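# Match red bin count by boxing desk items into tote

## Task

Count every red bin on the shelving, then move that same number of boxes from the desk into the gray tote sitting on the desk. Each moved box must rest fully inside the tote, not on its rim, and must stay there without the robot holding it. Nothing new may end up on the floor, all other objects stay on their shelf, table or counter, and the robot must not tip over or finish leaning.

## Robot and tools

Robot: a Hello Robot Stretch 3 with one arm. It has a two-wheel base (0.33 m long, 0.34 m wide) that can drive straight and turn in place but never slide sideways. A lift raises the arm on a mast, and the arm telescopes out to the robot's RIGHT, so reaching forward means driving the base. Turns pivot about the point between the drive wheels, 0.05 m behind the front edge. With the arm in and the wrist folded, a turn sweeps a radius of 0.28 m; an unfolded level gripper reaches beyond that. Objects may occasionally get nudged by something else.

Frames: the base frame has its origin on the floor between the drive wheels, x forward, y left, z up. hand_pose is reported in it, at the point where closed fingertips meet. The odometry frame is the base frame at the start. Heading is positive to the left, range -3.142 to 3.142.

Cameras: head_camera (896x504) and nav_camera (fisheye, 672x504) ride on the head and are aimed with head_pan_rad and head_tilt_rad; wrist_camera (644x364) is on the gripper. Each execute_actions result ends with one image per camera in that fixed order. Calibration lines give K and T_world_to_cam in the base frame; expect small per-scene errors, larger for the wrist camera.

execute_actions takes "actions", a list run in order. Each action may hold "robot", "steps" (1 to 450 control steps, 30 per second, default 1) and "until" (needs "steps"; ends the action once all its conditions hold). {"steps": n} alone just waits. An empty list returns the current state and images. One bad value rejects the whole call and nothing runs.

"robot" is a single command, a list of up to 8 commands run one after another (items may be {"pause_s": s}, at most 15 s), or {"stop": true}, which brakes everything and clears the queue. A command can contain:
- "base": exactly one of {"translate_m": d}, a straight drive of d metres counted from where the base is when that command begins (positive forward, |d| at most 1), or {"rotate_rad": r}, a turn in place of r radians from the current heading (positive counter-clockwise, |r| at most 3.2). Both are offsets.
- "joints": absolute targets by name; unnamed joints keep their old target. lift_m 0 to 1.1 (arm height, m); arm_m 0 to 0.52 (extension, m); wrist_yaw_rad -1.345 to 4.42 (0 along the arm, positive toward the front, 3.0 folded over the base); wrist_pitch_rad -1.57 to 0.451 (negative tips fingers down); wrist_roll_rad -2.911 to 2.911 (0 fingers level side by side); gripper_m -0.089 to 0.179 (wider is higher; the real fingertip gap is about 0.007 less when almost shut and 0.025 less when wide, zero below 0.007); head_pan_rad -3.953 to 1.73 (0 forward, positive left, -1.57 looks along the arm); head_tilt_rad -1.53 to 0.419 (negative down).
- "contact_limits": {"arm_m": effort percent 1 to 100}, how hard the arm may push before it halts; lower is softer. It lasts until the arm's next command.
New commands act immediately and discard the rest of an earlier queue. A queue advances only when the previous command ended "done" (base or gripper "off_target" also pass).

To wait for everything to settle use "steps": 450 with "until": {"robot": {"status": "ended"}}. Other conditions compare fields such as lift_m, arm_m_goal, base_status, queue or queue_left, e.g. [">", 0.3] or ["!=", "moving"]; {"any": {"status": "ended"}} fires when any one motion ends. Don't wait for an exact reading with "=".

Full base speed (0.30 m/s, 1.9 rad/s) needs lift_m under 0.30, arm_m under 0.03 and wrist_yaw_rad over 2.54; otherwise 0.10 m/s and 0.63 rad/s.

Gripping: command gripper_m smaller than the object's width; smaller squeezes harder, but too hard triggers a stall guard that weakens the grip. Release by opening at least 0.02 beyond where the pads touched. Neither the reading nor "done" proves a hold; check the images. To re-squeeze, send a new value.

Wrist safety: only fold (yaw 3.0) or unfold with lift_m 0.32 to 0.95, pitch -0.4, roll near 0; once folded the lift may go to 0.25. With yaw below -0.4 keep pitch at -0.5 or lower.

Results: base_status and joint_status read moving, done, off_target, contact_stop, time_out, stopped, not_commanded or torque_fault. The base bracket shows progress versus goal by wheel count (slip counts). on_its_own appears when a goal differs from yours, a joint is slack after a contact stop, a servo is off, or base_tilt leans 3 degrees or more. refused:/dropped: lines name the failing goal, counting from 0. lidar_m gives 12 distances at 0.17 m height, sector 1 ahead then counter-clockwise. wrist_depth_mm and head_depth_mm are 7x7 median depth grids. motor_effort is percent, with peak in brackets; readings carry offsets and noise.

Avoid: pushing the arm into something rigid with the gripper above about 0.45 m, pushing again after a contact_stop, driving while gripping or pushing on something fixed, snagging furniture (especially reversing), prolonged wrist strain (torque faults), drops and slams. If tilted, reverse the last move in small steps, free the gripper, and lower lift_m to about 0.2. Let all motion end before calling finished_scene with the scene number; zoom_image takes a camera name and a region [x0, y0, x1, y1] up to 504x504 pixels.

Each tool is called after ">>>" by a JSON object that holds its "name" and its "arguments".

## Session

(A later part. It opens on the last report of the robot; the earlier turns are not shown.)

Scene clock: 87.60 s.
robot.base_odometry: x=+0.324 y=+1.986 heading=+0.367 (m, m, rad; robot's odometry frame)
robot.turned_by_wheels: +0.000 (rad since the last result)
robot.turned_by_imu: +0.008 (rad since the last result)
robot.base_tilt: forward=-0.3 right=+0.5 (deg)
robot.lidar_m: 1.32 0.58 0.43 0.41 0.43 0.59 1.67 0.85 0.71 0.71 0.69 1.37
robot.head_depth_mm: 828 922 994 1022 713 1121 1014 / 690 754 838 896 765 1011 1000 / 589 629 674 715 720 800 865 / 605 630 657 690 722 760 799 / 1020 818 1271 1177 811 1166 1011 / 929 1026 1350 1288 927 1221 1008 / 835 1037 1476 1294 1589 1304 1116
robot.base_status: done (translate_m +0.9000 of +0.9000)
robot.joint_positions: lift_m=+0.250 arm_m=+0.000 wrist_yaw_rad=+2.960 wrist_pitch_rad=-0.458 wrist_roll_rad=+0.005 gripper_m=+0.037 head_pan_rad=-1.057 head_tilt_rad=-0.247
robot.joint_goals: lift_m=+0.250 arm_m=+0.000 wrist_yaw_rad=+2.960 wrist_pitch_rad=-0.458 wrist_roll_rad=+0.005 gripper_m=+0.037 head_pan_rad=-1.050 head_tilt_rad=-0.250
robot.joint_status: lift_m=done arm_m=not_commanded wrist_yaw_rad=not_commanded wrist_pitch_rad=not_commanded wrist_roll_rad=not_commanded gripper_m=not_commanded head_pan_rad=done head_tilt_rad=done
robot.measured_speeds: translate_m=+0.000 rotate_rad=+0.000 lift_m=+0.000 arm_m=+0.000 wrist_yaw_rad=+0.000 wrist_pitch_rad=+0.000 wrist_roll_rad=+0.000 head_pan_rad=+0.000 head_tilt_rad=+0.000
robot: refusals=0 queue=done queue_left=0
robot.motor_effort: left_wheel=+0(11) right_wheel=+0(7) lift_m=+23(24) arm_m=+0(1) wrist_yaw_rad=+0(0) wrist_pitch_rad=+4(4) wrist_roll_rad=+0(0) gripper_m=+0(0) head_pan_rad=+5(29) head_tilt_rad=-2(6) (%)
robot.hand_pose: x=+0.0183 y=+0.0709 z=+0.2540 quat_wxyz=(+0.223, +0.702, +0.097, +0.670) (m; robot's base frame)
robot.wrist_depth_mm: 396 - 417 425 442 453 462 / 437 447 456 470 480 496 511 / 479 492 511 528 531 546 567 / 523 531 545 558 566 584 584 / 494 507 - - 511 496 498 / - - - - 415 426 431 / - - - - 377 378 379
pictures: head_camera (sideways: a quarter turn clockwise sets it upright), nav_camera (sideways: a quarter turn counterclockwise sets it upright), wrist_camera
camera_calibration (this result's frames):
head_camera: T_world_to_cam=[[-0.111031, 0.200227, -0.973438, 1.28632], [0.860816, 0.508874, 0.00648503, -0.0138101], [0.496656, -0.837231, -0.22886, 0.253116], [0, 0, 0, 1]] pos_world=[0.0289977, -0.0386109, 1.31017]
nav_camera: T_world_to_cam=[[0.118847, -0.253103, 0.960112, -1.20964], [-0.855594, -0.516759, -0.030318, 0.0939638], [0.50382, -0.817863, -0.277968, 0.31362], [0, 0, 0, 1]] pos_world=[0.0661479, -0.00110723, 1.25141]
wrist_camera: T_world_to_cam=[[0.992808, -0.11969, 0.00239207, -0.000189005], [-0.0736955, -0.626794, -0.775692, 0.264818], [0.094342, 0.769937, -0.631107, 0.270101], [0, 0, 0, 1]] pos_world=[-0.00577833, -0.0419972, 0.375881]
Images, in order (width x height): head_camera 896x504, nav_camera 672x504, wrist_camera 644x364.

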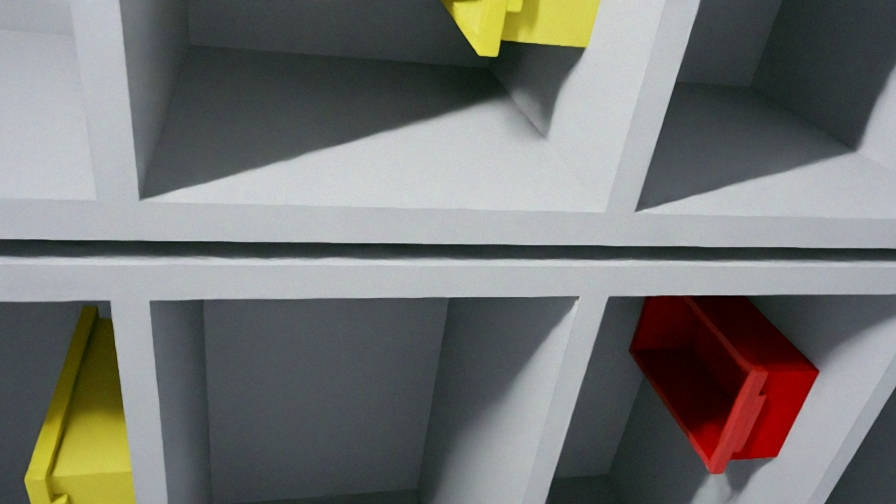

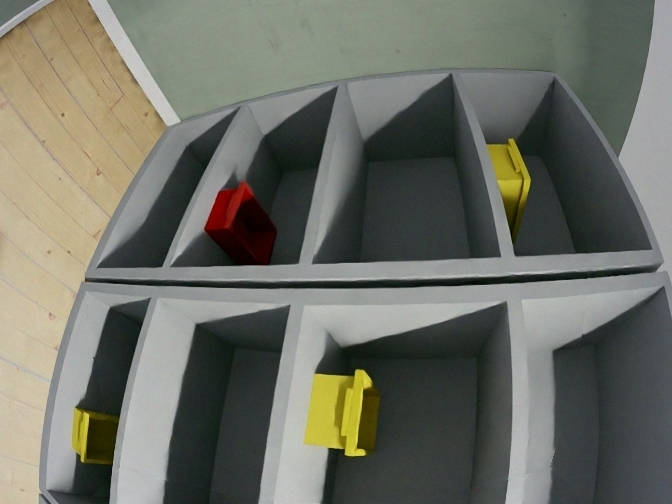

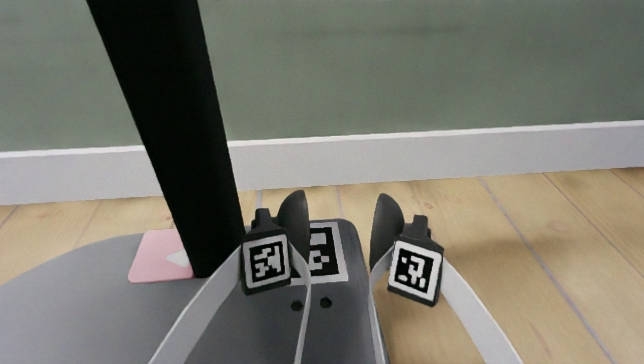

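>>> {"name": "execute_actions", "arguments": {"actions": [{"robot": {"base": {"translate_m": -1.0}, "joints": {"head_pan_rad": -3.14, "head_tilt_rad": -0.5}}, "steps": 450, "until": {"robot": {"translate_m": ["<=", -0.62]}}}, {"robot": {"base": {"translate_m": -1.0}}, "steps": 450, "until": {"robot": {"translate_m": ["<=", -0.62]}}}, {"robot": {"base": {"translate_m": -1.0}}, "steps": 450, "until": {"robot": {"translate_m": ["<=", -0.60]}}}, {"robot": [{"base": {"translate_m": -1.0}}, {"base": {"rotate_rad": -1.575}, "joints": {"head_pan_rad": 0.0, "head_tilt_rad": -0.6}}], "steps": 450, "until": {"robot": {"status": "ended"}}}]}}

Scene clock: 133.27 s.
robot.base_odometry: x=-2.343 y=+0.961 heading=-1.208 (m, m, rad; robot's odometry frame)
robot.turned_by_wheels: -1.575 (rad since the last result)
robot.turned_by_imu: -1.589 (rad since the last result)
robot.base_tilt: forward=-0.3 right=+0.4 (deg)
robot.lidar_m: 2.31 0.74 1.44 1.62 0.58 0.43 0.41 0.43 0.58 0.61 0.63 0.86
robot.head_depth_mm: 2166 2141 2156 2072 1811 1512 1295 / 2960 3118 3039 2315 1831 1526 1292 / 2940 3258 3156 2319 1827 1518 1302 / 2967 3234 3201 2314 1851 1527 1288 / 2954 3275 3190 2335 1833 1516 1286 / 2956 3298 3052 2354 1832 1509 1297 / 3024 2947 3190 2251 1320 1326 1262
robot.base_status: done (rotate_rad -1.5749 of -1.5750)
robot.joint_positions: lift_m=+0.250 arm_m=+0.000 wrist_yaw_rad=+2.960 wrist_pitch_rad=-0.458 wrist_roll_rad=+0.005 gripper_m=+0.037 head_pan_rad=-0.007 head_tilt_rad=-0.593
robot.joint_goals: lift_m=+0.250 arm_m=+0.000 wrist_yaw_rad=+2.960 wrist_pitch_rad=-0.458 wrist_roll_rad=+0.005 gripper_m=+0.037 head_pan_rad=+0.000 head_tilt_rad=-0.600
robot.joint_status: lift_m=done arm_m=not_commanded wrist_yaw_rad=not_commanded wrist_pitch_rad=not_commanded wrist_roll_rad=not_commanded gripper_m=not_commanded head_pan_rad=done head_tilt_rad=done
robot.measured_speeds: translate_m=+0.000 rotate_rad=+0.000 lift_m=+0.000 arm_m=+0.000 wrist_yaw_rad=+0.000 wrist_pitch_rad=+0.000 wrist_roll_rad=+0.000 head_pan_rad=+0.000 head_tilt_rad=+0.000
robot: refusals=0 queue=done queue_left=0
robot.motor_effort: left_wheel=+3(14) right_wheel=-2(9) lift_m=+24(24) arm_m=-1(1) wrist_yaw_rad=+0(1) wrist_pitch_rad=+4(4) wrist_roll_rad=+0(0) gripper_m=+0(0) head_pan_rad=+4(52) head_tilt_rad=-5(26) (%)
robot.hand_pose: x=+0.0183 y=+0.0709 z=+0.2540 quat_wxyz=(+0.223, +0.702, +0.097, +0.670) (m; robot's base frame)
robot.wrist_depth_mm: 601 - - - - - - / 594 744 909 914 927 865 729 / 572 686 710 718 725 718 655 / 541 587 575 585 581 591 584 / 493 506 - - 513 492 494 / - - - - 419 428 429 / - - - - 375 379 381
pictures: head_camera (sideways: a quarter turn clockwise sets it upright), nav_camera (sideways: a quarter turn counterclockwise sets it upright), wrist_camera
camera_calibration (this result's frames):
head_camera: T_world_to_cam=[[-0.54532, 0.00562692, -0.838209, 1.1125], [-0.00955593, 0.999871, 0.012929, -0.0168858], [0.838173, 0.0150603, -0.545196, 0.662692], [0, 0, 0, 1]] pos_world=[0.0510568, 0.000643315, 1.29402]
nav_camera: T_world_to_cam=[[0.587602, -0.0251108, 0.80876, -1.01505], [0.010357, -0.999203, -0.0385486, 0.0993812], [0.809084, 0.0310276, -0.586873, 0.713722], [0, 0, 0, 1]] pos_world=[0.0179555, 0.0516682, 1.24363]
wrist_camera: T_world_to_cam=[[0.992808, -0.11969, 0.00239223, -0.000191039], [-0.0736951, -0.626795, -0.775692, 0.264807], [0.0943416, 0.769937, -0.631108, 0.270115], [0, 0, 0, 1]] pos_world=[-0.00577839, -0.0420144, 0.375881]
Images, in order (width x height): head_camera 896x504, nav_camera 672x504, wrist_camera 644x364.

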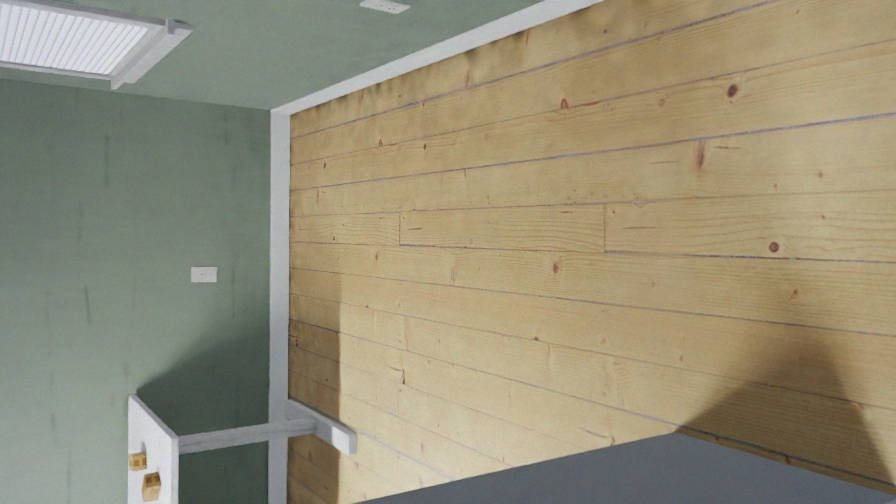

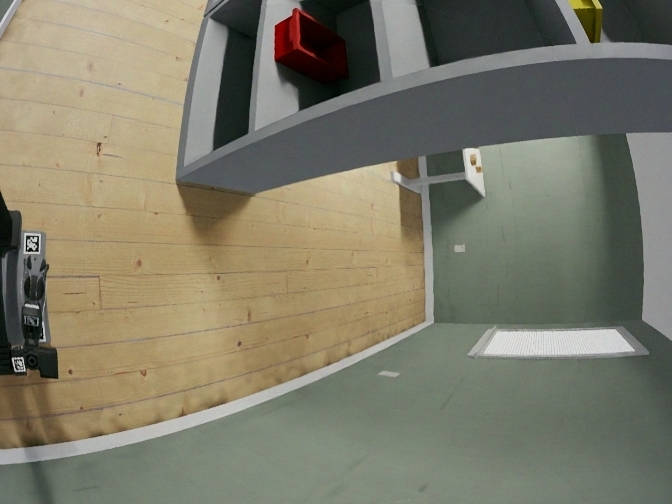

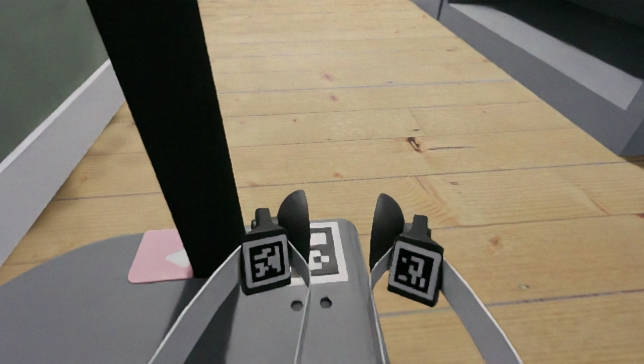

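>>> {"name": "execute_actions", "arguments": {"actions": [{"robot": {"base": {"translate_m": 1.0}}, "steps": 450, "until": {"robot": {"translate_m": [">=", 0.64]}}}, {"robot": {"base": {"translate_m": 1.0}}, "steps": 450, "until": {"robot": {"translate_m": [">=", 0.64]}}}, {"robot": [{"base": {"translate_m": 1.0}}, {"base": {"rotate_rad": 1.58}, "joints": {"head_pan_rad": -0.6, "head_tilt_rad": -0.6}}], "steps": 450, "until": {"robot": {"status": "ended"}}}]}}

Scene clock: 162.70 s.
robot.base_odometry: x=-1.531 y=-1.177 heading=+0.372 (m, m, rad; robot's odometry frame)
robot.turned_by_wheels: +1.580 (rad since the last result)
robot.turned_by_imu: +1.596 (rad since the last result)
robot.base_tilt: forward=-0.5 right=+0.6 (deg)
robot.lidar_m: 3.73 1.71 1.29 1.68 0.86 0.64 0.61 0.64 0.88 1.08 1.13 1.03
robot.head_depth_mm: 1243 1331 1350 1512 1646 1510 1293 / 1372 1493 1403 1666 1785 1516 1295 / 1568 1702 1405 1117 1400 1490 1293 / 1794 1914 1354 1062 1832 1467 1289 / 2109 2162 1409 1029 1786 1515 1297 / 2522 2195 1372 1166 1833 1523 1297 / 3288 1823 1491 2285 1825 1514 1293
robot.base_status: done (rotate_rad +1.5799 of +1.5800)
robot.joint_positions: lift_m=+0.250 arm_m=+0.000 wrist_yaw_rad=+2.960 wrist_pitch_rad=-0.458 wrist_roll_rad=+0.005 gripper_m=+0.037 head_pan_rad=-0.593 head_tilt_rad=-0.594
robot.joint_goals: lift_m=+0.250 arm_m=+0.000 wrist_yaw_rad=+2.960 wrist_pitch_rad=-0.458 wrist_roll_rad=+0.005 gripper_m=+0.037 head_pan_rad=-0.600 head_tilt_rad=-0.600
robot.joint_status: lift_m=done arm_m=not_commanded wrist_yaw_rad=not_commanded wrist_pitch_rad=not_commanded wrist_roll_rad=not_commanded gripper_m=not_commanded head_pan_rad=done head_tilt_rad=done
robot.measured_speeds: translate_m=+0.000 rotate_rad=+0.000 lift_m=+0.000 arm_m=+0.000 wrist_yaw_rad=+0.000 wrist_pitch_rad=+0.000 wrist_roll_rad=+0.000 head_pan_rad=+0.000 head_tilt_rad=+0.000
robot: refusals=0 queue=done queue_left=0
robot.motor_effort: left_wheel=-1(12) right_wheel=+3(13) lift_m=+23(24) arm_m=-1(1) wrist_yaw_rad=-1(1) wrist_pitch_rad=+5(5) wrist_roll_rad=+0(0) gripper_m=-1(0) head_pan_rad=-5(42) head_tilt_rad=-4(3) (%)
robot.hand_pose: x=+0.0183 y=+0.0709 z=+0.2540 quat_wxyz=(+0.223, +0.702, +0.097, +0.670) (m; robot's base frame)
robot.wrist_depth_mm: 874 - - - - - - / 820 888 934 905 933 912 918 / 703 707 706 712 717 712 707 / 586 584 579 583 581 588 586 / 495 505 - - 510 498 492 / - - - - 420 427 433 / - - - - 374 377 379
pictures: head_camera (sideways: a quarter turn clockwise sets it upright), nav_camera (sideways: a quarter turn counterclockwise sets it upright), wrist_camera
camera_calibration (this result's frames):
head_camera: T_world_to_cam=[[-0.451681, 0.306448, -0.837899, 1.11152], [0.544845, 0.838437, 0.0129386, -0.02028], [0.70649, -0.450681, -0.545672, 0.664114], [0, 0, 0, 1]] pos_world=[0.0439129, -0.0243168, 1.294]
nav_camera: T_world_to_cam=[[0.476126, -0.34605, 0.808427, -1.01394], [-0.54382, -0.838315, -0.0385585, 0.102775], [0.69106, -0.42128, -0.587333, 0.71504], [0, 0, 0, 1]] pos_world=[0.0445173, 0.0365172, 1.24362]
wrist_camera: T_world_to_cam=[[0.992808, -0.11969, 0.0023921, -0.000193002], [-0.0736954, -0.626795, -0.775691, 0.264797], [0.0943417, 0.769937, -0.631108, 0.270128], [0, 0, 0, 1]] pos_world=[-0.00577836, -0.0420309, 0.375881]
Images, in order (width x height): head_camera 896x504, nav_camera 672x504, wrist_camera 644x364.

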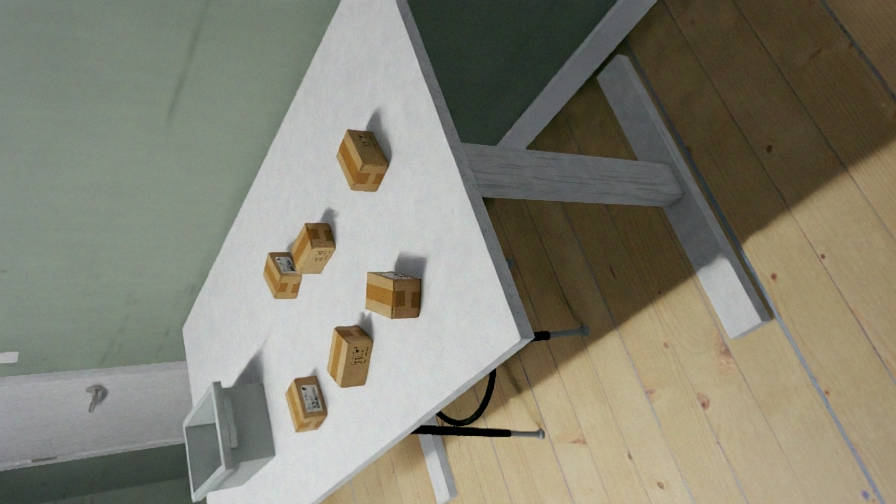

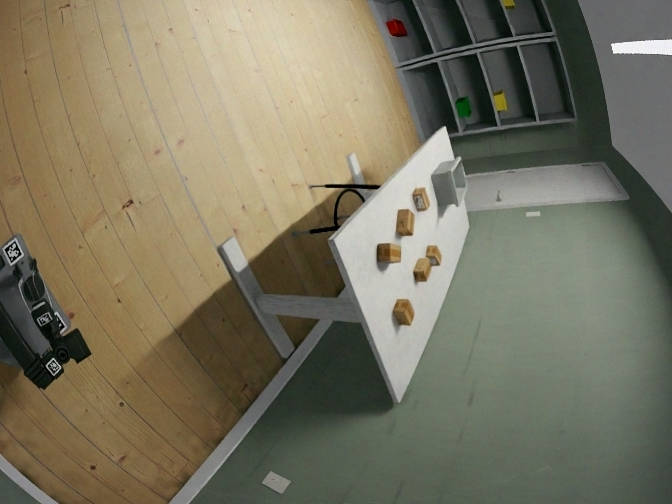

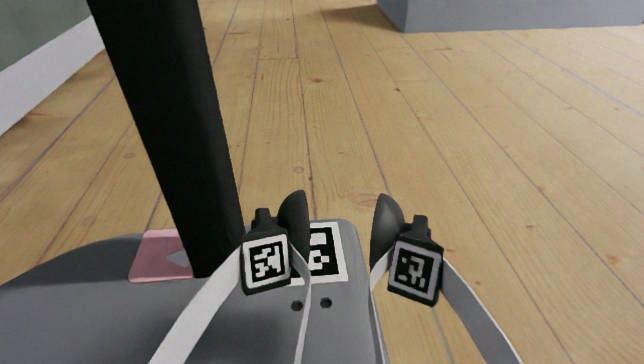

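>>> {"name": "execute_actions", "arguments": {"actions": [{"robot": {"base": {"rotate_rad": -0.1}, "joints": {"wrist_pitch_rad": -0.4}}, "steps": 450, "until": {"robot": {"base_status": ["!=", "moving"]}}}, {"robot": {"base": {"translate_m": 0.92}, "joints": {"lift_m": 0.9, "head_pan_rad": -1.45, "head_tilt_rad": -0.85}}, "steps": 450, "until": {"robot": {"lift_m": [">", 0.8]}}}, {"robot": {"joints": {"wrist_yaw_rad": 0.0, "gripper_m": 0.15}}, "steps": 450, "until": {"robot": {"base_status": ["!=", "moving"]}}}, {"robot": {"base": {"rotate_rad": 0.065}}, "steps": 450, "until": {"robot": {"status": "ended"}}}, {"robot": {"joints": {"lift_m": 1.02, "wrist_pitch_rad": -1.57}}, "steps": 450, "until": {"robot": {"status": "ended"}}}]}}

Scene clock: 201.03 s.
robot.base_odometry: x=-0.645 y=-0.930 heading=+0.337 (m, m, rad; robot's odometry frame)
robot.turned_by_wheels: -0.035 (rad since the last result)
robot.turned_by_imu: -0.025 (rad since the last result)
robot.base_tilt: forward=-0.4 right=+0.5 (deg)
robot.lidar_m: 2.80 1.90 1.36 1.30 1.35 1.60 1.53 1.45 1.05 0.56 0.57 0.69
robot.head_depth_mm: 877 954 - - - - - / 884 1002 927 - - - - / 894 1014 902 758 619 - 1136 / 909 1022 907 761 651 584 1151 / 920 1035 903 759 643 574 1207 / 934 1048 909 762 620 575 1164 / 947 1057 858 762 655 586 1175
robot.base_status: done (rotate_rad +0.0649 of +0.0650)
robot.joint_positions: lift_m=+1.020 arm_m=+0.000 wrist_yaw_rad=+0.002 wrist_pitch_rad=-1.548 wrist_roll_rad=+0.005 gripper_m=+0.150 head_pan_rad=-1.443 head_tilt_rad=-0.839
robot.joint_goals: lift_m=+1.020 arm_m=+0.000 wrist_yaw_rad=+0.000 wrist_pitch_rad=-1.570 wrist_roll_rad=+0.005 gripper_m=+0.150 head_pan_rad=-1.450 head_tilt_rad=-0.850
robot.joint_status: lift_m=done arm_m=not_commanded wrist_yaw_rad=done wrist_pitch_rad=done wrist_roll_rad=not_commanded gripper_m=done head_pan_rad=done head_tilt_rad=done
robot.measured_speeds: translate_m=+0.000 rotate_rad=+0.000 lift_m=+0.000 arm_m=+0.000 wrist_yaw_rad=+0.000 wrist_pitch_rad=+0.000 wrist_roll_rad=+0.000 head_pan_rad=+0.000 head_tilt_rad=+0.000
robot: refusals=0 queue=done queue_left=0
robot.motor_effort: left_wheel=-2(13) right_wheel=+3(7) lift_m=+31(31) arm_m=-1(2) wrist_yaw_rad=-3(1) wrist_pitch_rad=-1(7) wrist_roll_rad=+0(0) gripper_m=+0(83) head_pan_rad=-3(48) head_tilt_rad=-7(30) (%)
robot.hand_pose: x=-0.0217 y=-0.1265 z=+0.9018 quat_wxyz=(+0.505, +0.494, -0.506, -0.495) (m; robot's base frame)
robot.wrist_depth_mm: 330 324 322 318 312 309 947 / - - - 337 322 316 955 / - - - - - - - / - - - - - - - / - - - - - - - / - - - - - - - / - - - - - - -
pictures: head_camera (sideways: a quarter turn clockwise sets it upright), nav_camera (sideways: a quarter turn counterclockwise sets it upright), wrist_camera
camera_calibration (this result's frames):
head_camera: T_world_to_cam=[[-0.0914696, 0.727679, -0.679792, 0.903245], [0.990015, 0.139978, 0.0166264, -0.0277919], [0.107254, -0.671483, -0.733217, 0.911726], [0, 0, 0, 1]] pos_world=[0.0123474, -0.0411731, 1.28297]
nav_camera: T_world_to_cam=[[0.0767586, -0.763792, 0.640882, -0.793143], [-0.990043, -0.134457, -0.0416657, 0.109529], [0.117995, -0.631303, -0.766508, 0.951584], [0, 0, 0, 1]] pos_world=[0.0570367, 0.00966836, 1.24227]
wrist_camera: T_world_to_cam=[[-0.998094, -0.0320123, -0.0527615, 0.0319784], [-0.041962, 0.978928, 0.199848, -0.0353291], [0.0452521, 0.201681, -0.978405, 1.07494], [0, 0, 0, 1]] pos_world=[-0.0182085, -0.181188, 1.06048]
Images, in order (width x height): head_camera 896x504, nav_camera 672x504, wrist_camera 644x364.

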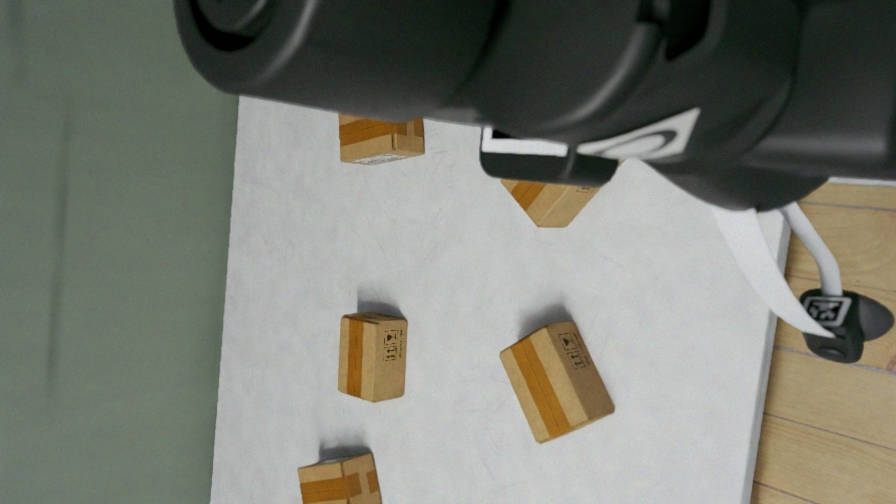

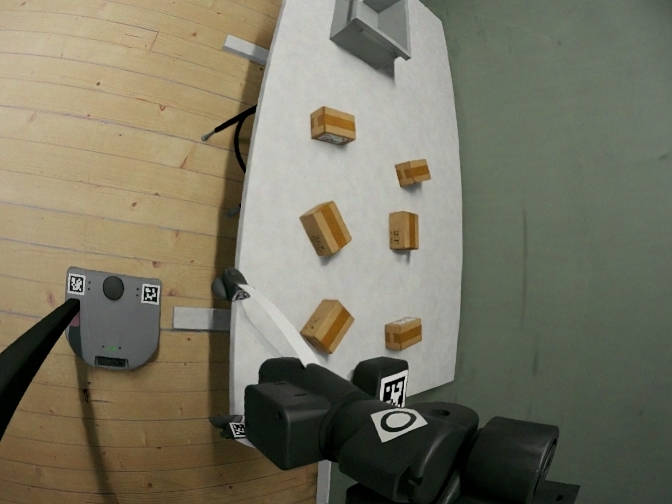

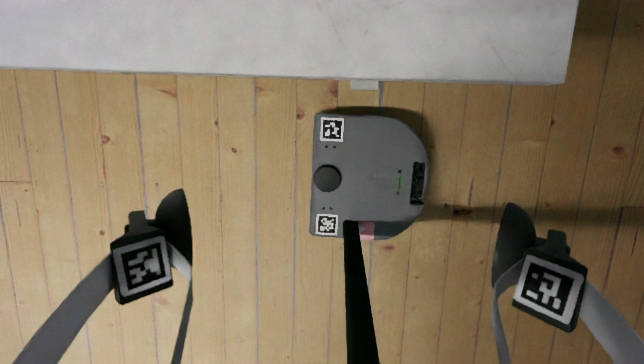

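>>> {"name": "execute_actions", "arguments": {"actions": [{"robot": {"joints": {"arm_m": 0.26}}, "steps": 450, "until": {"robot": {"status": "ended"}}}]}}

Scene clock: 211.07 s.
robot.base_odometry: x=-0.645 y=-0.930 heading=+0.337 (m, m, rad; robot's odometry frame)
robot.turned_by_wheels: +0.000 (rad since the last result)
robot.turned_by_imu: +0.001 (rad since the last result)
robot.base_tilt: forward=-0.3 right=+0.5 (deg)
robot.lidar_m: 2.80 1.91 1.36 1.30 1.35 1.60 1.53 1.45 1.04 0.56 0.57 0.69
robot.head_depth_mm: - 999 878 759 651 571 1118 / 869 - 777 746 631 572 1120 / 894 1014 882 756 614 573 1122 / 904 1021 903 745 652 572 1154 / 921 1031 909 762 640 574 1173 / 937 1051 911 760 620 576 1169 / 945 1061 861 763 657 586 1169
robot.base_status: done (rotate_rad +0.0649 of +0.0650)
robot.joint_positions: lift_m=+1.020 arm_m=+0.260 wrist_yaw_rad=+0.001 wrist_pitch_rad=-1.549 wrist_roll_rad=+0.005 gripper_m=+0.150 head_pan_rad=-1.443 head_tilt_rad=-0.840
robot.joint_goals: lift_m=+1.020 arm_m=+0.260 wrist_yaw_rad=+0.000 wrist_pitch_rad=-1.570 wrist_roll_rad=+0.005 gripper_m=+0.150 head_pan_rad=-1.450 head_tilt_rad=-0.850
robot.joint_status: lift_m=done arm_m=done wrist_yaw_rad=done wrist_pitch_rad=done wrist_roll_rad=not_commanded gripper_m=done head_pan_rad=done head_tilt_rad=done
robot.measured_speeds: translate_m=+0.000 rotate_rad=+0.000 lift_m=+0.000 arm_m=+0.000 wrist_yaw_rad=+0.000 wrist_pitch_rad=+0.000 wrist_roll_rad=+0.000 head_pan_rad=+0.000 head_tilt_rad=+0.000
robot: refusals=0 queue=done queue_left=0
robot.motor_effort: left_wheel=-1(2) right_wheel=+3(3) lift_m=+31(31) arm_m=+5(4) wrist_yaw_rad=-1(2) wrist_pitch_rad=-1(1) wrist_roll_rad=+0(0) gripper_m=+0(0) head_pan_rad=-2(4) head_tilt_rad=-6(6) (%)
robot.hand_pose: x=-0.0216 y=-0.3861 z=+0.9018 quat_wxyz=(+0.504, +0.494, -0.506, -0.496) (m; robot's base frame)
robot.wrist_depth_mm: 330 327 322 318 313 310 931 / 341 335 330 326 321 317 951 / 349 342 338 292 330 328 - / 361 305 352 298 344 336 - / 372 363 360 358 353 350 - / 386 389 375 372 362 362 - / - - - - - - -
pictures: head_camera (sideways: a quarter turn clockwise sets it upright), nav_camera (sideways: a quarter turn counterclockwise sets it upright), wrist_camera
camera_calibration (this result's frames):
head_camera: T_world_to_cam=[[-0.0914768, 0.727735, -0.679731, 0.903166], [0.990015, 0.139976, 0.0166274, -0.0277934], [0.107247, -0.671423, -0.733273, 0.9118], [0, 0, 0, 1]] pos_world=[0.0123472, -0.0411715, 1.28297]
nav_camera: T_world_to_cam=[[0.0767654, -0.763845, 0.640818, -0.79306], [-0.990044, -0.134453, -0.0416663, 0.10953], [0.117987, -0.63124, -0.766561, 0.951653], [0, 0, 0, 1]] pos_world=[0.0570361, 0.00967328, 1.24227]
wrist_camera: T_world_to_cam=[[-0.998139, -0.0305263, -0.0527947, 0.0242968], [-0.0405622, 0.978763, 0.200942, 0.217804], [0.0455395, 0.20271, -0.978179, 1.12752], [0, 0, 0, 1]] pos_world=[-0.0182608, -0.440997, 1.06044]
Images, in order (width x height): head_camera 896x504, nav_camera 672x504, wrist_camera 644x364.

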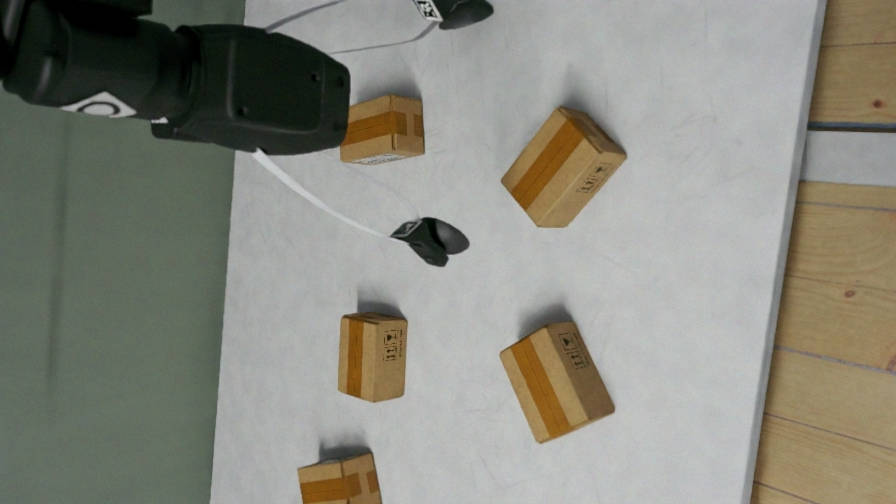

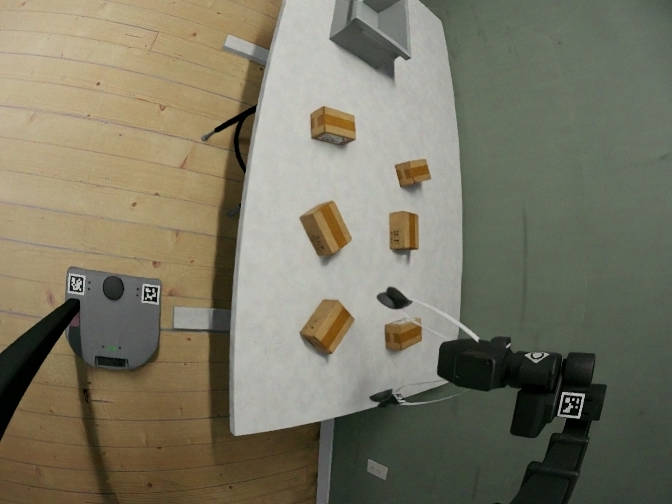

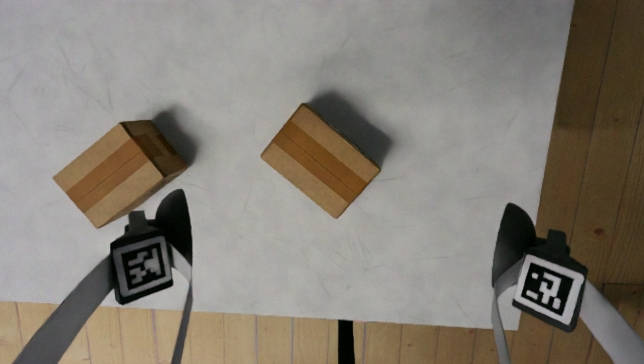

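>>> {"name": "execute_actions", "arguments": {"actions": [{"robot": {"base": {"translate_m": 0.019}, "joints": {"arm_m": 0.272, "wrist_yaw_rad": 0.84, "lift_m": 0.93, "gripper_m": 0.13}}, "steps": 450, "until": {"robot": {"status": "ended"}}}]}}

Scene clock: 234.37 s.
robot.base_odometry: x=-0.627 y=-0.924 heading=+0.337 (m, m, rad; robot's odometry frame)
robot.turned_by_wheels: +0.000 (rad since the last result)
robot.turned_by_imu: +0.001 (rad since the last result)
robot.base_tilt: forward=-0.4 right=+0.7 (deg)
robot.lidar_m: 2.78 1.89 1.36 1.30 1.35 1.62 1.55 1.45 1.05 0.56 0.56 0.67
robot.head_depth_mm: 848 - - 738 651 573 1114 / 872 990 - 733 616 571 1112 / 894 1014 882 768 628 573 1120 / 904 1019 909 758 652 576 1146 / 921 1027 906 761 629 574 1161 / 927 1045 910 760 620 575 1173 / 950 1055 852 762 657 586 1173
robot.base_status: done (translate_m +0.0190 of +0.0190)
robot.joint_positions: lift_m=+0.930 arm_m=+0.272 wrist_yaw_rad=+0.837 wrist_pitch_rad=-1.549 wrist_roll_rad=+0.005 gripper_m=+0.130 head_pan_rad=-1.443 head_tilt_rad=-0.840
robot.joint_goals: lift_m=+0.930 arm_m=+0.272 wrist_yaw_rad=+0.840 wrist_pitch_rad=-1.570 wrist_roll_rad=+0.005 gripper_m=+0.130 head_pan_rad=-1.450 head_tilt_rad=-0.850
robot.joint_status: lift_m=done arm_m=done wrist_yaw_rad=done wrist_pitch_rad=done wrist_roll_rad=not_commanded gripper_m=done head_pan_rad=done head_tilt_rad=done
robot.measured_speeds: translate_m=+0.000 rotate_rad=+0.000 lift_m=+0.000 arm_m=+0.000 wrist_yaw_rad=+0.000 wrist_pitch_rad=+0.000 wrist_roll_rad=+0.000 head_pan_rad=+0.000 head_tilt_rad=+0.000
robot: refusals=0 queue=done queue_left=0
robot.motor_effort: left_wheel=-2(6) right_wheel=+3(8) lift_m=+23(30) arm_m=+4(5) wrist_yaw_rad=+1(1) wrist_pitch_rad=-1(1) wrist_roll_rad=+0(0) gripper_m=-1(73) head_pan_rad=-5(4) head_tilt_rad=-6(7) (%)
robot.hand_pose: x=-0.0354 y=-0.4043 z=+0.8122 quat_wxyz=(+0.662, +0.657, -0.262, -0.248) (m; robot's base frame)
robot.wrist_depth_mm: 242 215 237 234 230 227 213 / 249 248 244 239 237 234 231 / 260 255 251 201 245 240 238 / 268 263 260 205 251 249 245 / - 271 266 211 260 255 254 / - 284 278 274 271 - 259 / - - 287 284 278 275 -
pictures: head_camera (sideways: a quarter turn clockwise sets it upright), nav_camera (sideways: a quarter turn counterclockwise sets it upright), wrist_camera
camera_calibration (this result's frames):
head_camera: T_world_to_cam=[[-0.0914768, 0.727735, -0.679731, 0.903166], [0.990015, 0.139976, 0.0166274, -0.0277934], [0.107247, -0.671423, -0.733273, 0.9118], [0, 0, 0, 1]] pos_world=[0.0123472, -0.0411715, 1.28297]
nav_camera: T_world_to_cam=[[0.0767654, -0.763845, 0.640818, -0.793059], [-0.990044, -0.134453, -0.0416663, 0.10953], [0.117987, -0.631239, -0.766561, 0.951653], [0, 0, 0, 1]] pos_world=[0.0570361, 0.00967329, 1.24227]
wrist_camera: T_world_to_cam=[[-0.646273, -0.761277, -0.0528049, -0.277731], [-0.753582, 0.62578, 0.201279, 0.0848915], [-0.120185, 0.169874, -0.97811, 1.02496], [0, 0, 0, 1]] pos_world=[0.00766712, -0.438667, 0.97077]
Images, in order (width x height): head_camera 896x504, nav_camera 672x504, wrist_camera 644x364.

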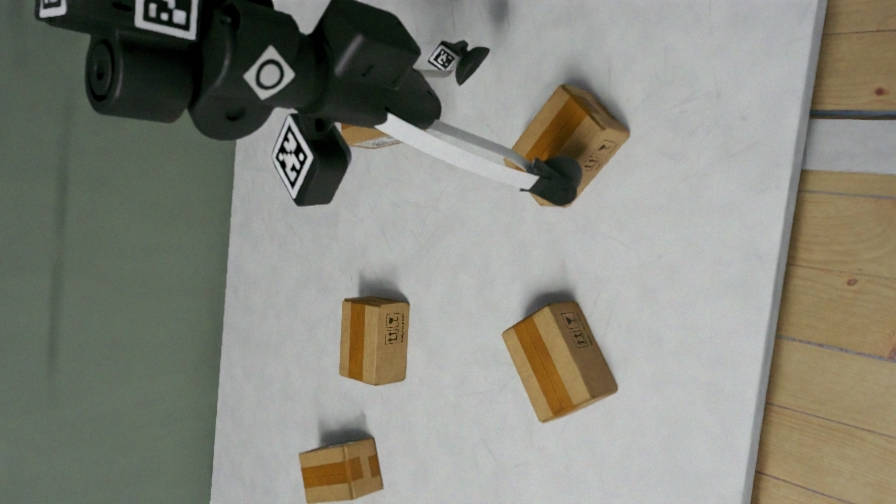

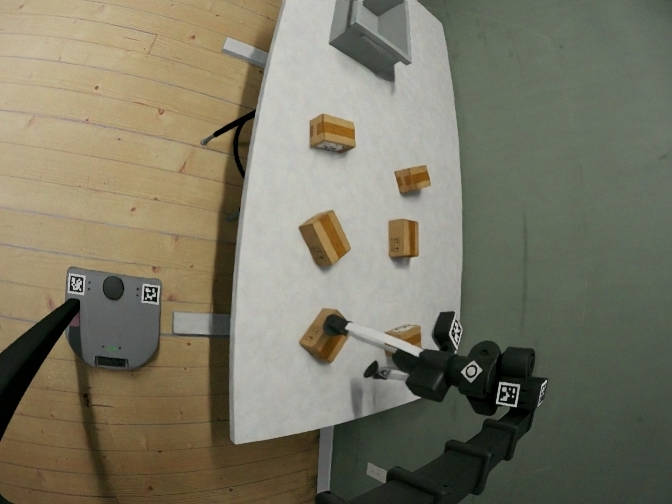

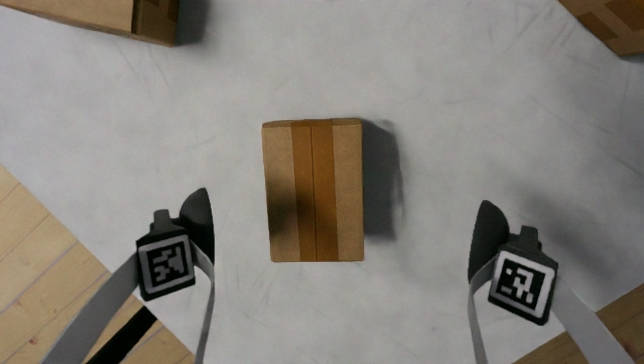

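>>> {"name": "execute_actions", "arguments": {"actions": [{"robot": [{"base": {"translate_m": 0.018}, "joints": {"arm_m": 0.264, "lift_m": 0.91}}, {"joints": {"lift_m": 0.868}}], "steps": 450, "until": {"robot": {"status": "ended"}}}]}}

Scene clock: 242.77 s.
robot.base_odometry: x=-0.610 y=-0.918 heading=+0.337 (m, m, rad; robot's odometry frame)
robot.turned_by_wheels: +0.000 (rad since the last result)
robot.turned_by_imu: +0.001 (rad since the last result)
robot.base_tilt: forward=-0.4 right=+0.6 (deg)
robot.lidar_m: 2.77 1.88 1.37 1.30 1.34 1.63 1.57 1.45 1.05 0.56 0.55 0.65
robot.head_depth_mm: 874 951 - 750 651 572 1111 / 880 986 - - 615 572 1112 / 894 1019 932 749 632 573 1135 / 910 1015 908 759 653 573 1152 / 920 1029 904 762 621 574 1147 / 931 1052 911 760 629 575 1172 / 948 1058 853 763 655 586 1174
robot.base_status: done (translate_m +0.0180 of +0.0180)
robot.joint_positions: lift_m=+0.868 arm_m=+0.264 wrist_yaw_rad=+0.837 wrist_pitch_rad=-1.550 wrist_roll_rad=+0.005 gripper_m=+0.130 head_pan_rad=-1.443 head_tilt_rad=-0.840
robot.joint_goals: lift_m=+0.868 arm_m=+0.264 wrist_yaw_rad=+0.840 wrist_pitch_rad=-1.570 wrist_roll_rad=+0.005 gripper_m=+0.130 head_pan_rad=-1.450 head_tilt_rad=-0.850
robot.joint_status: lift_m=done arm_m=done wrist_yaw_rad=done wrist_pitch_rad=done wrist_roll_rad=not_commanded gripper_m=done head_pan_rad=done head_tilt_rad=done
robot.measured_speeds: translate_m=+0.000 rotate_rad=+0.000 lift_m=+0.000 arm_m=+0.000 wrist_yaw_rad=+0.000 wrist_pitch_rad=+0.000 wrist_roll_rad=+0.000 head_pan_rad=+0.000 head_tilt_rad=+0.000
robot: refusals=0 queue=done queue_left=0
robot.motor_effort: left_wheel=-1(4) right_wheel=+3(8) lift_m=+23(23) arm_m=-4(6) wrist_yaw_rad=+3(2) wrist_pitch_rad=-1(1) wrist_roll_rad=+0(0) gripper_m=+0(0) head_pan_rad=-3(4) head_tilt_rad=-6(6) (%)
robot.hand_pose: x=-0.0354 y=-0.3970 z=+0.7502 quat_wxyz=(+0.662, +0.657, -0.262, -0.248) (m; robot's base frame)
robot.wrist_depth_mm: 182 174 178 176 174 170 169 / 188 186 183 181 178 176 174 / 194 191 188 184 183 181 179 / 201 198 195 141 187 187 185 / 207 203 202 147 193 191 191 / 216 213 209 151 200 - 197 / - 221 217 157 209 207 203
pictures: head_camera (sideways: a quarter turn clockwise sets it upright), nav_camera (sideways: a quarter turn counterclockwise sets it upright), wrist_camera
camera_calibration (this result's frames):
head_camera: T_world_to_cam=[[-0.0914769, 0.727735, -0.679731, 0.903166], [0.990015, 0.139976, 0.0166274, -0.0277934], [0.107247, -0.671423, -0.733273, 0.9118], [0, 0, 0, 1]] pos_world=[0.0123472, -0.0411715, 1.28297]
nav_camera: T_world_to_cam=[[0.0767655, -0.763845, 0.640818, -0.793059], [-0.990044, -0.134454, -0.0416663, 0.10953], [0.117987, -0.631239, -0.766561, 0.951653], [0, 0, 0, 1]] pos_world=[0.0570361, 0.00967331, 1.24227]
wrist_camera: T_world_to_cam=[[-0.646092, -0.761431, -0.0528066, -0.27544], [-0.753725, 0.62559, 0.201333, 0.0926138], [-0.120266, 0.169881, -0.978098, 0.963053], [0, 0, 0, 1]] pos_world=[0.0076684, -0.431271, 0.908769]
Images, in order (width x height): head_camera 896x504, nav_camera 672x504, wrist_camera 644x364.

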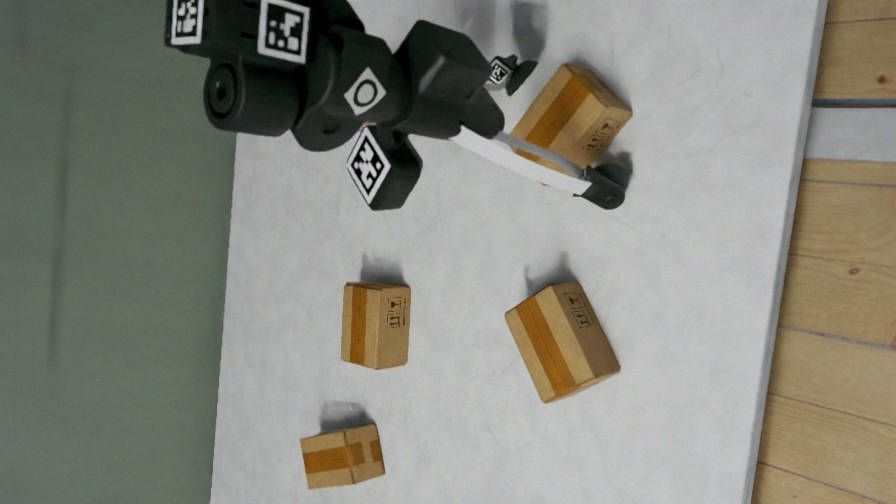

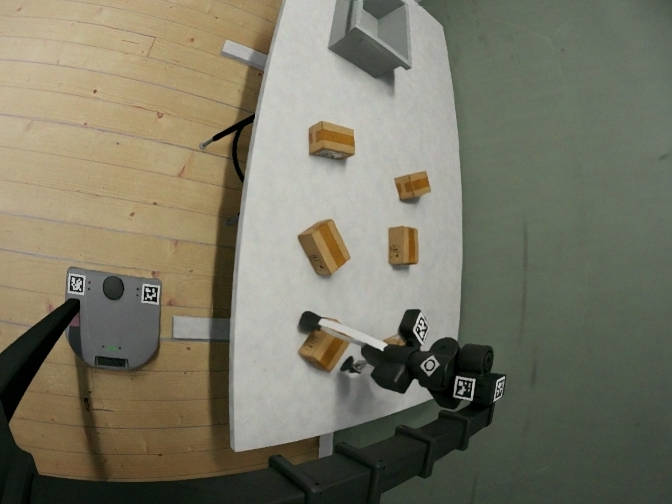

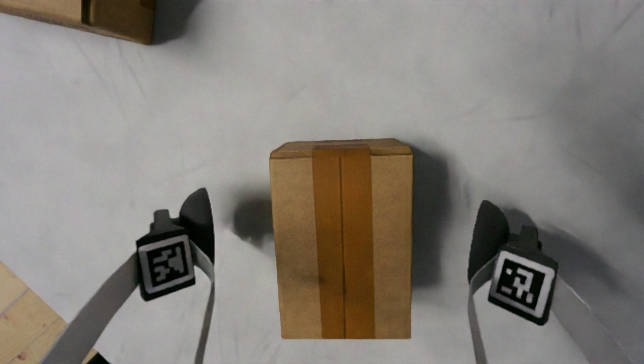

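>>> {"name": "execute_actions", "arguments": {"actions": [{"robot": {"joints": {"gripper_m": 0.035}}, "steps": 450, "until": {"robot": {"status": "ended"}}}, {"robot": {"joints": {"lift_m": 1.05}}, "steps": 450, "until": {"robot": {"lift_m": [">", 0.95]}}}, {"robot": {"base": {"translate_m": 0.85}, "joints": {"wrist_yaw_rad": 0.0, "arm_m": 0.37, "head_pan_rad": -1.2}}, "steps": 60}]}}

Scene clock: 257.40 s.
robot.base_odometry: x=-0.453 y=-0.863 heading=+0.337 (m, m, rad; robot's odometry frame)
robot.turned_by_wheels: +0.000 (rad since the last result)
robot.turned_by_imu: +0.002 (rad since the last result)
robot.base_tilt: forward=-1.7 right=+1.1 (deg)
robot.lidar_m: 2.59 1.89 1.36 1.30 1.35 1.81 1.73 1.44 0.61 1.00 0.47 0.51
robot.head_depth_mm: 870 973 928 723 591 572 525 / 898 1014 900 749 653 572 535 / 935 1034 836 760 654 573 1134 / 969 1063 907 757 640 573 1171 / 997 1098 907 761 629 585 1162 / 1045 1128 911 762 653 604 1168 / 1091 1130 844 761 656 1266 1174
robot.base_status: moving (translate_m +0.1667 of +0.8500)
robot.joint_positions: lift_m=+1.050 arm_m=+0.370 wrist_yaw_rad=+0.002 wrist_pitch_rad=-1.550 wrist_roll_rad=+0.005 gripper_m=+0.036 head_pan_rad=-1.207 head_tilt_rad=-0.840
robot.joint_goals: lift_m=+1.050 arm_m=+0.370 wrist_yaw_rad=+0.000 wrist_pitch_rad=-1.570 wrist_roll_rad=+0.005 gripper_m=+0.035 head_pan_rad=-1.200 head_tilt_rad=-0.850
robot.joint_status: lift_m=done arm_m=done wrist_yaw_rad=done wrist_pitch_rad=done wrist_roll_rad=not_commanded gripper_m=done head_pan_rad=done head_tilt_rad=done
robot.measured_speeds: translate_m=+0.100 rotate_rad=+0.000 lift_m=+0.000 arm_m=+0.000 wrist_yaw_rad=+0.000 wrist_pitch_rad=+0.000 wrist_roll_rad=+0.000 head_pan_rad=+0.000 head_tilt_rad=+0.000
robot: refusals=0 queue=running queue_left=0
robot.motor_effort: left_wheel=+0(4) right_wheel=+5(9) lift_m=+32(33) arm_m=+5(5) wrist_yaw_rad=-2(1) wrist_pitch_rad=-1(1) wrist_roll_rad=+0(0) gripper_m=-11(85) head_pan_rad=+4(32) head_tilt_rad=-7(6) (%)
robot.hand_pose: x=-0.0217 y=-0.4960 z=+0.9318 quat_wxyz=(+0.505, +0.494, -0.506, -0.496) (m; robot's base frame)
robot.wrist_depth_mm: 353 311 347 300 338 336 287 / 367 362 357 357 350 343 341 / 380 375 369 362 360 357 352 / 394 388 383 139 365 365 361 / 405 387 395 144 143 379 376 / 421 363 414 148 148 389 385 / 435 434 430 154 409 406 402
pictures: head_camera (sideways: a quarter turn clockwise sets it upright), nav_camera (sideways: a quarter turn counterclockwise sets it upright), wrist_camera
camera_calibration (this result's frames):
head_camera: T_world_to_cam=[[-0.259389, 0.686069, -0.679726, 0.904183], [0.929689, 0.367971, 0.0166275, -0.0274255], [0.261527, -0.62762, -0.733278, 0.910865], [0, 0, 0, 1]] pos_world=[0.0218168, -0.0385628, 1.28297]
nav_camera: T_world_to_cam=[[0.253545, -0.72462, 0.640813, -0.794131], [-0.93101, -0.362608, -0.0416664, 0.10917], [0.262556, -0.586039, -0.766566, 0.950777], [0, 0, 0, 1]] pos_world=[0.0533532, 0.0213352, 1.24227]
wrist_camera: T_world_to_cam=[[-0.998091, -0.0320133, -0.0528097, 0.0217748], [-0.0420462, 0.978599, 0.201435, 0.31874], [0.0452309, 0.203271, -0.978077, 1.1793], [0, 0, 0, 1]] pos_world=[-0.0182059, -0.550939, 1.09039]
Images, in order (width x height): head_camera 896x504, nav_camera 672x504, wrist_camera 644x364.

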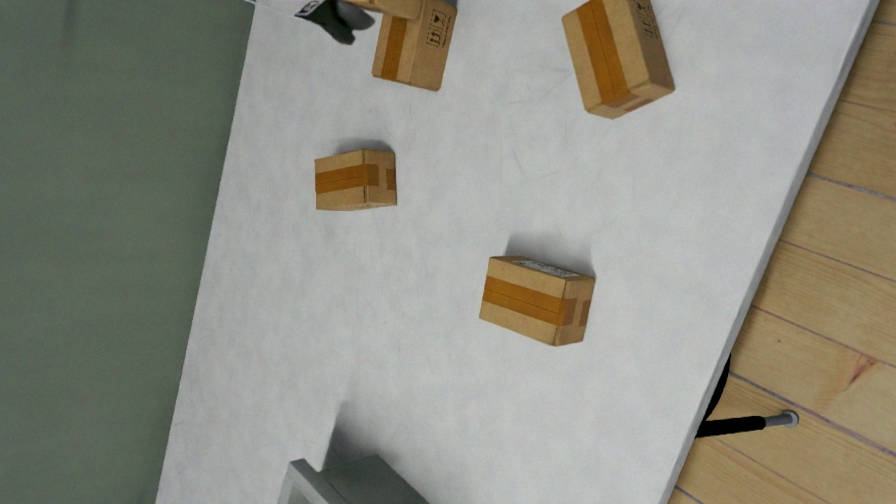

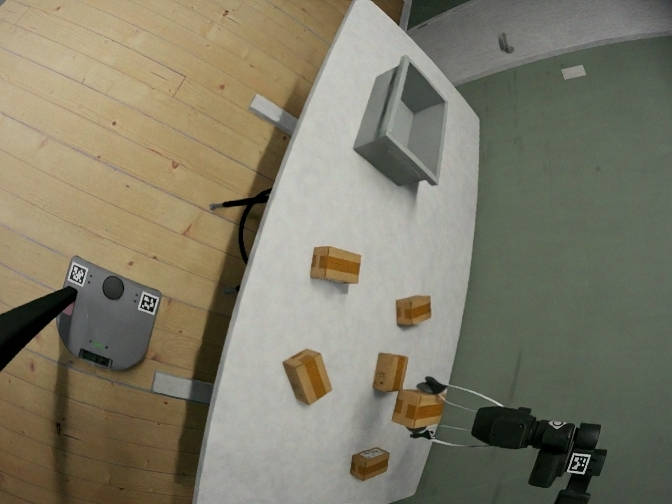

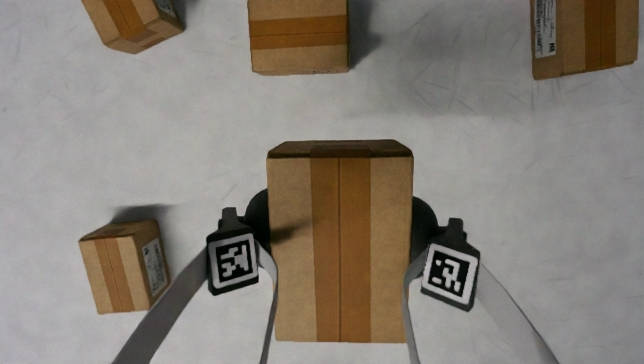

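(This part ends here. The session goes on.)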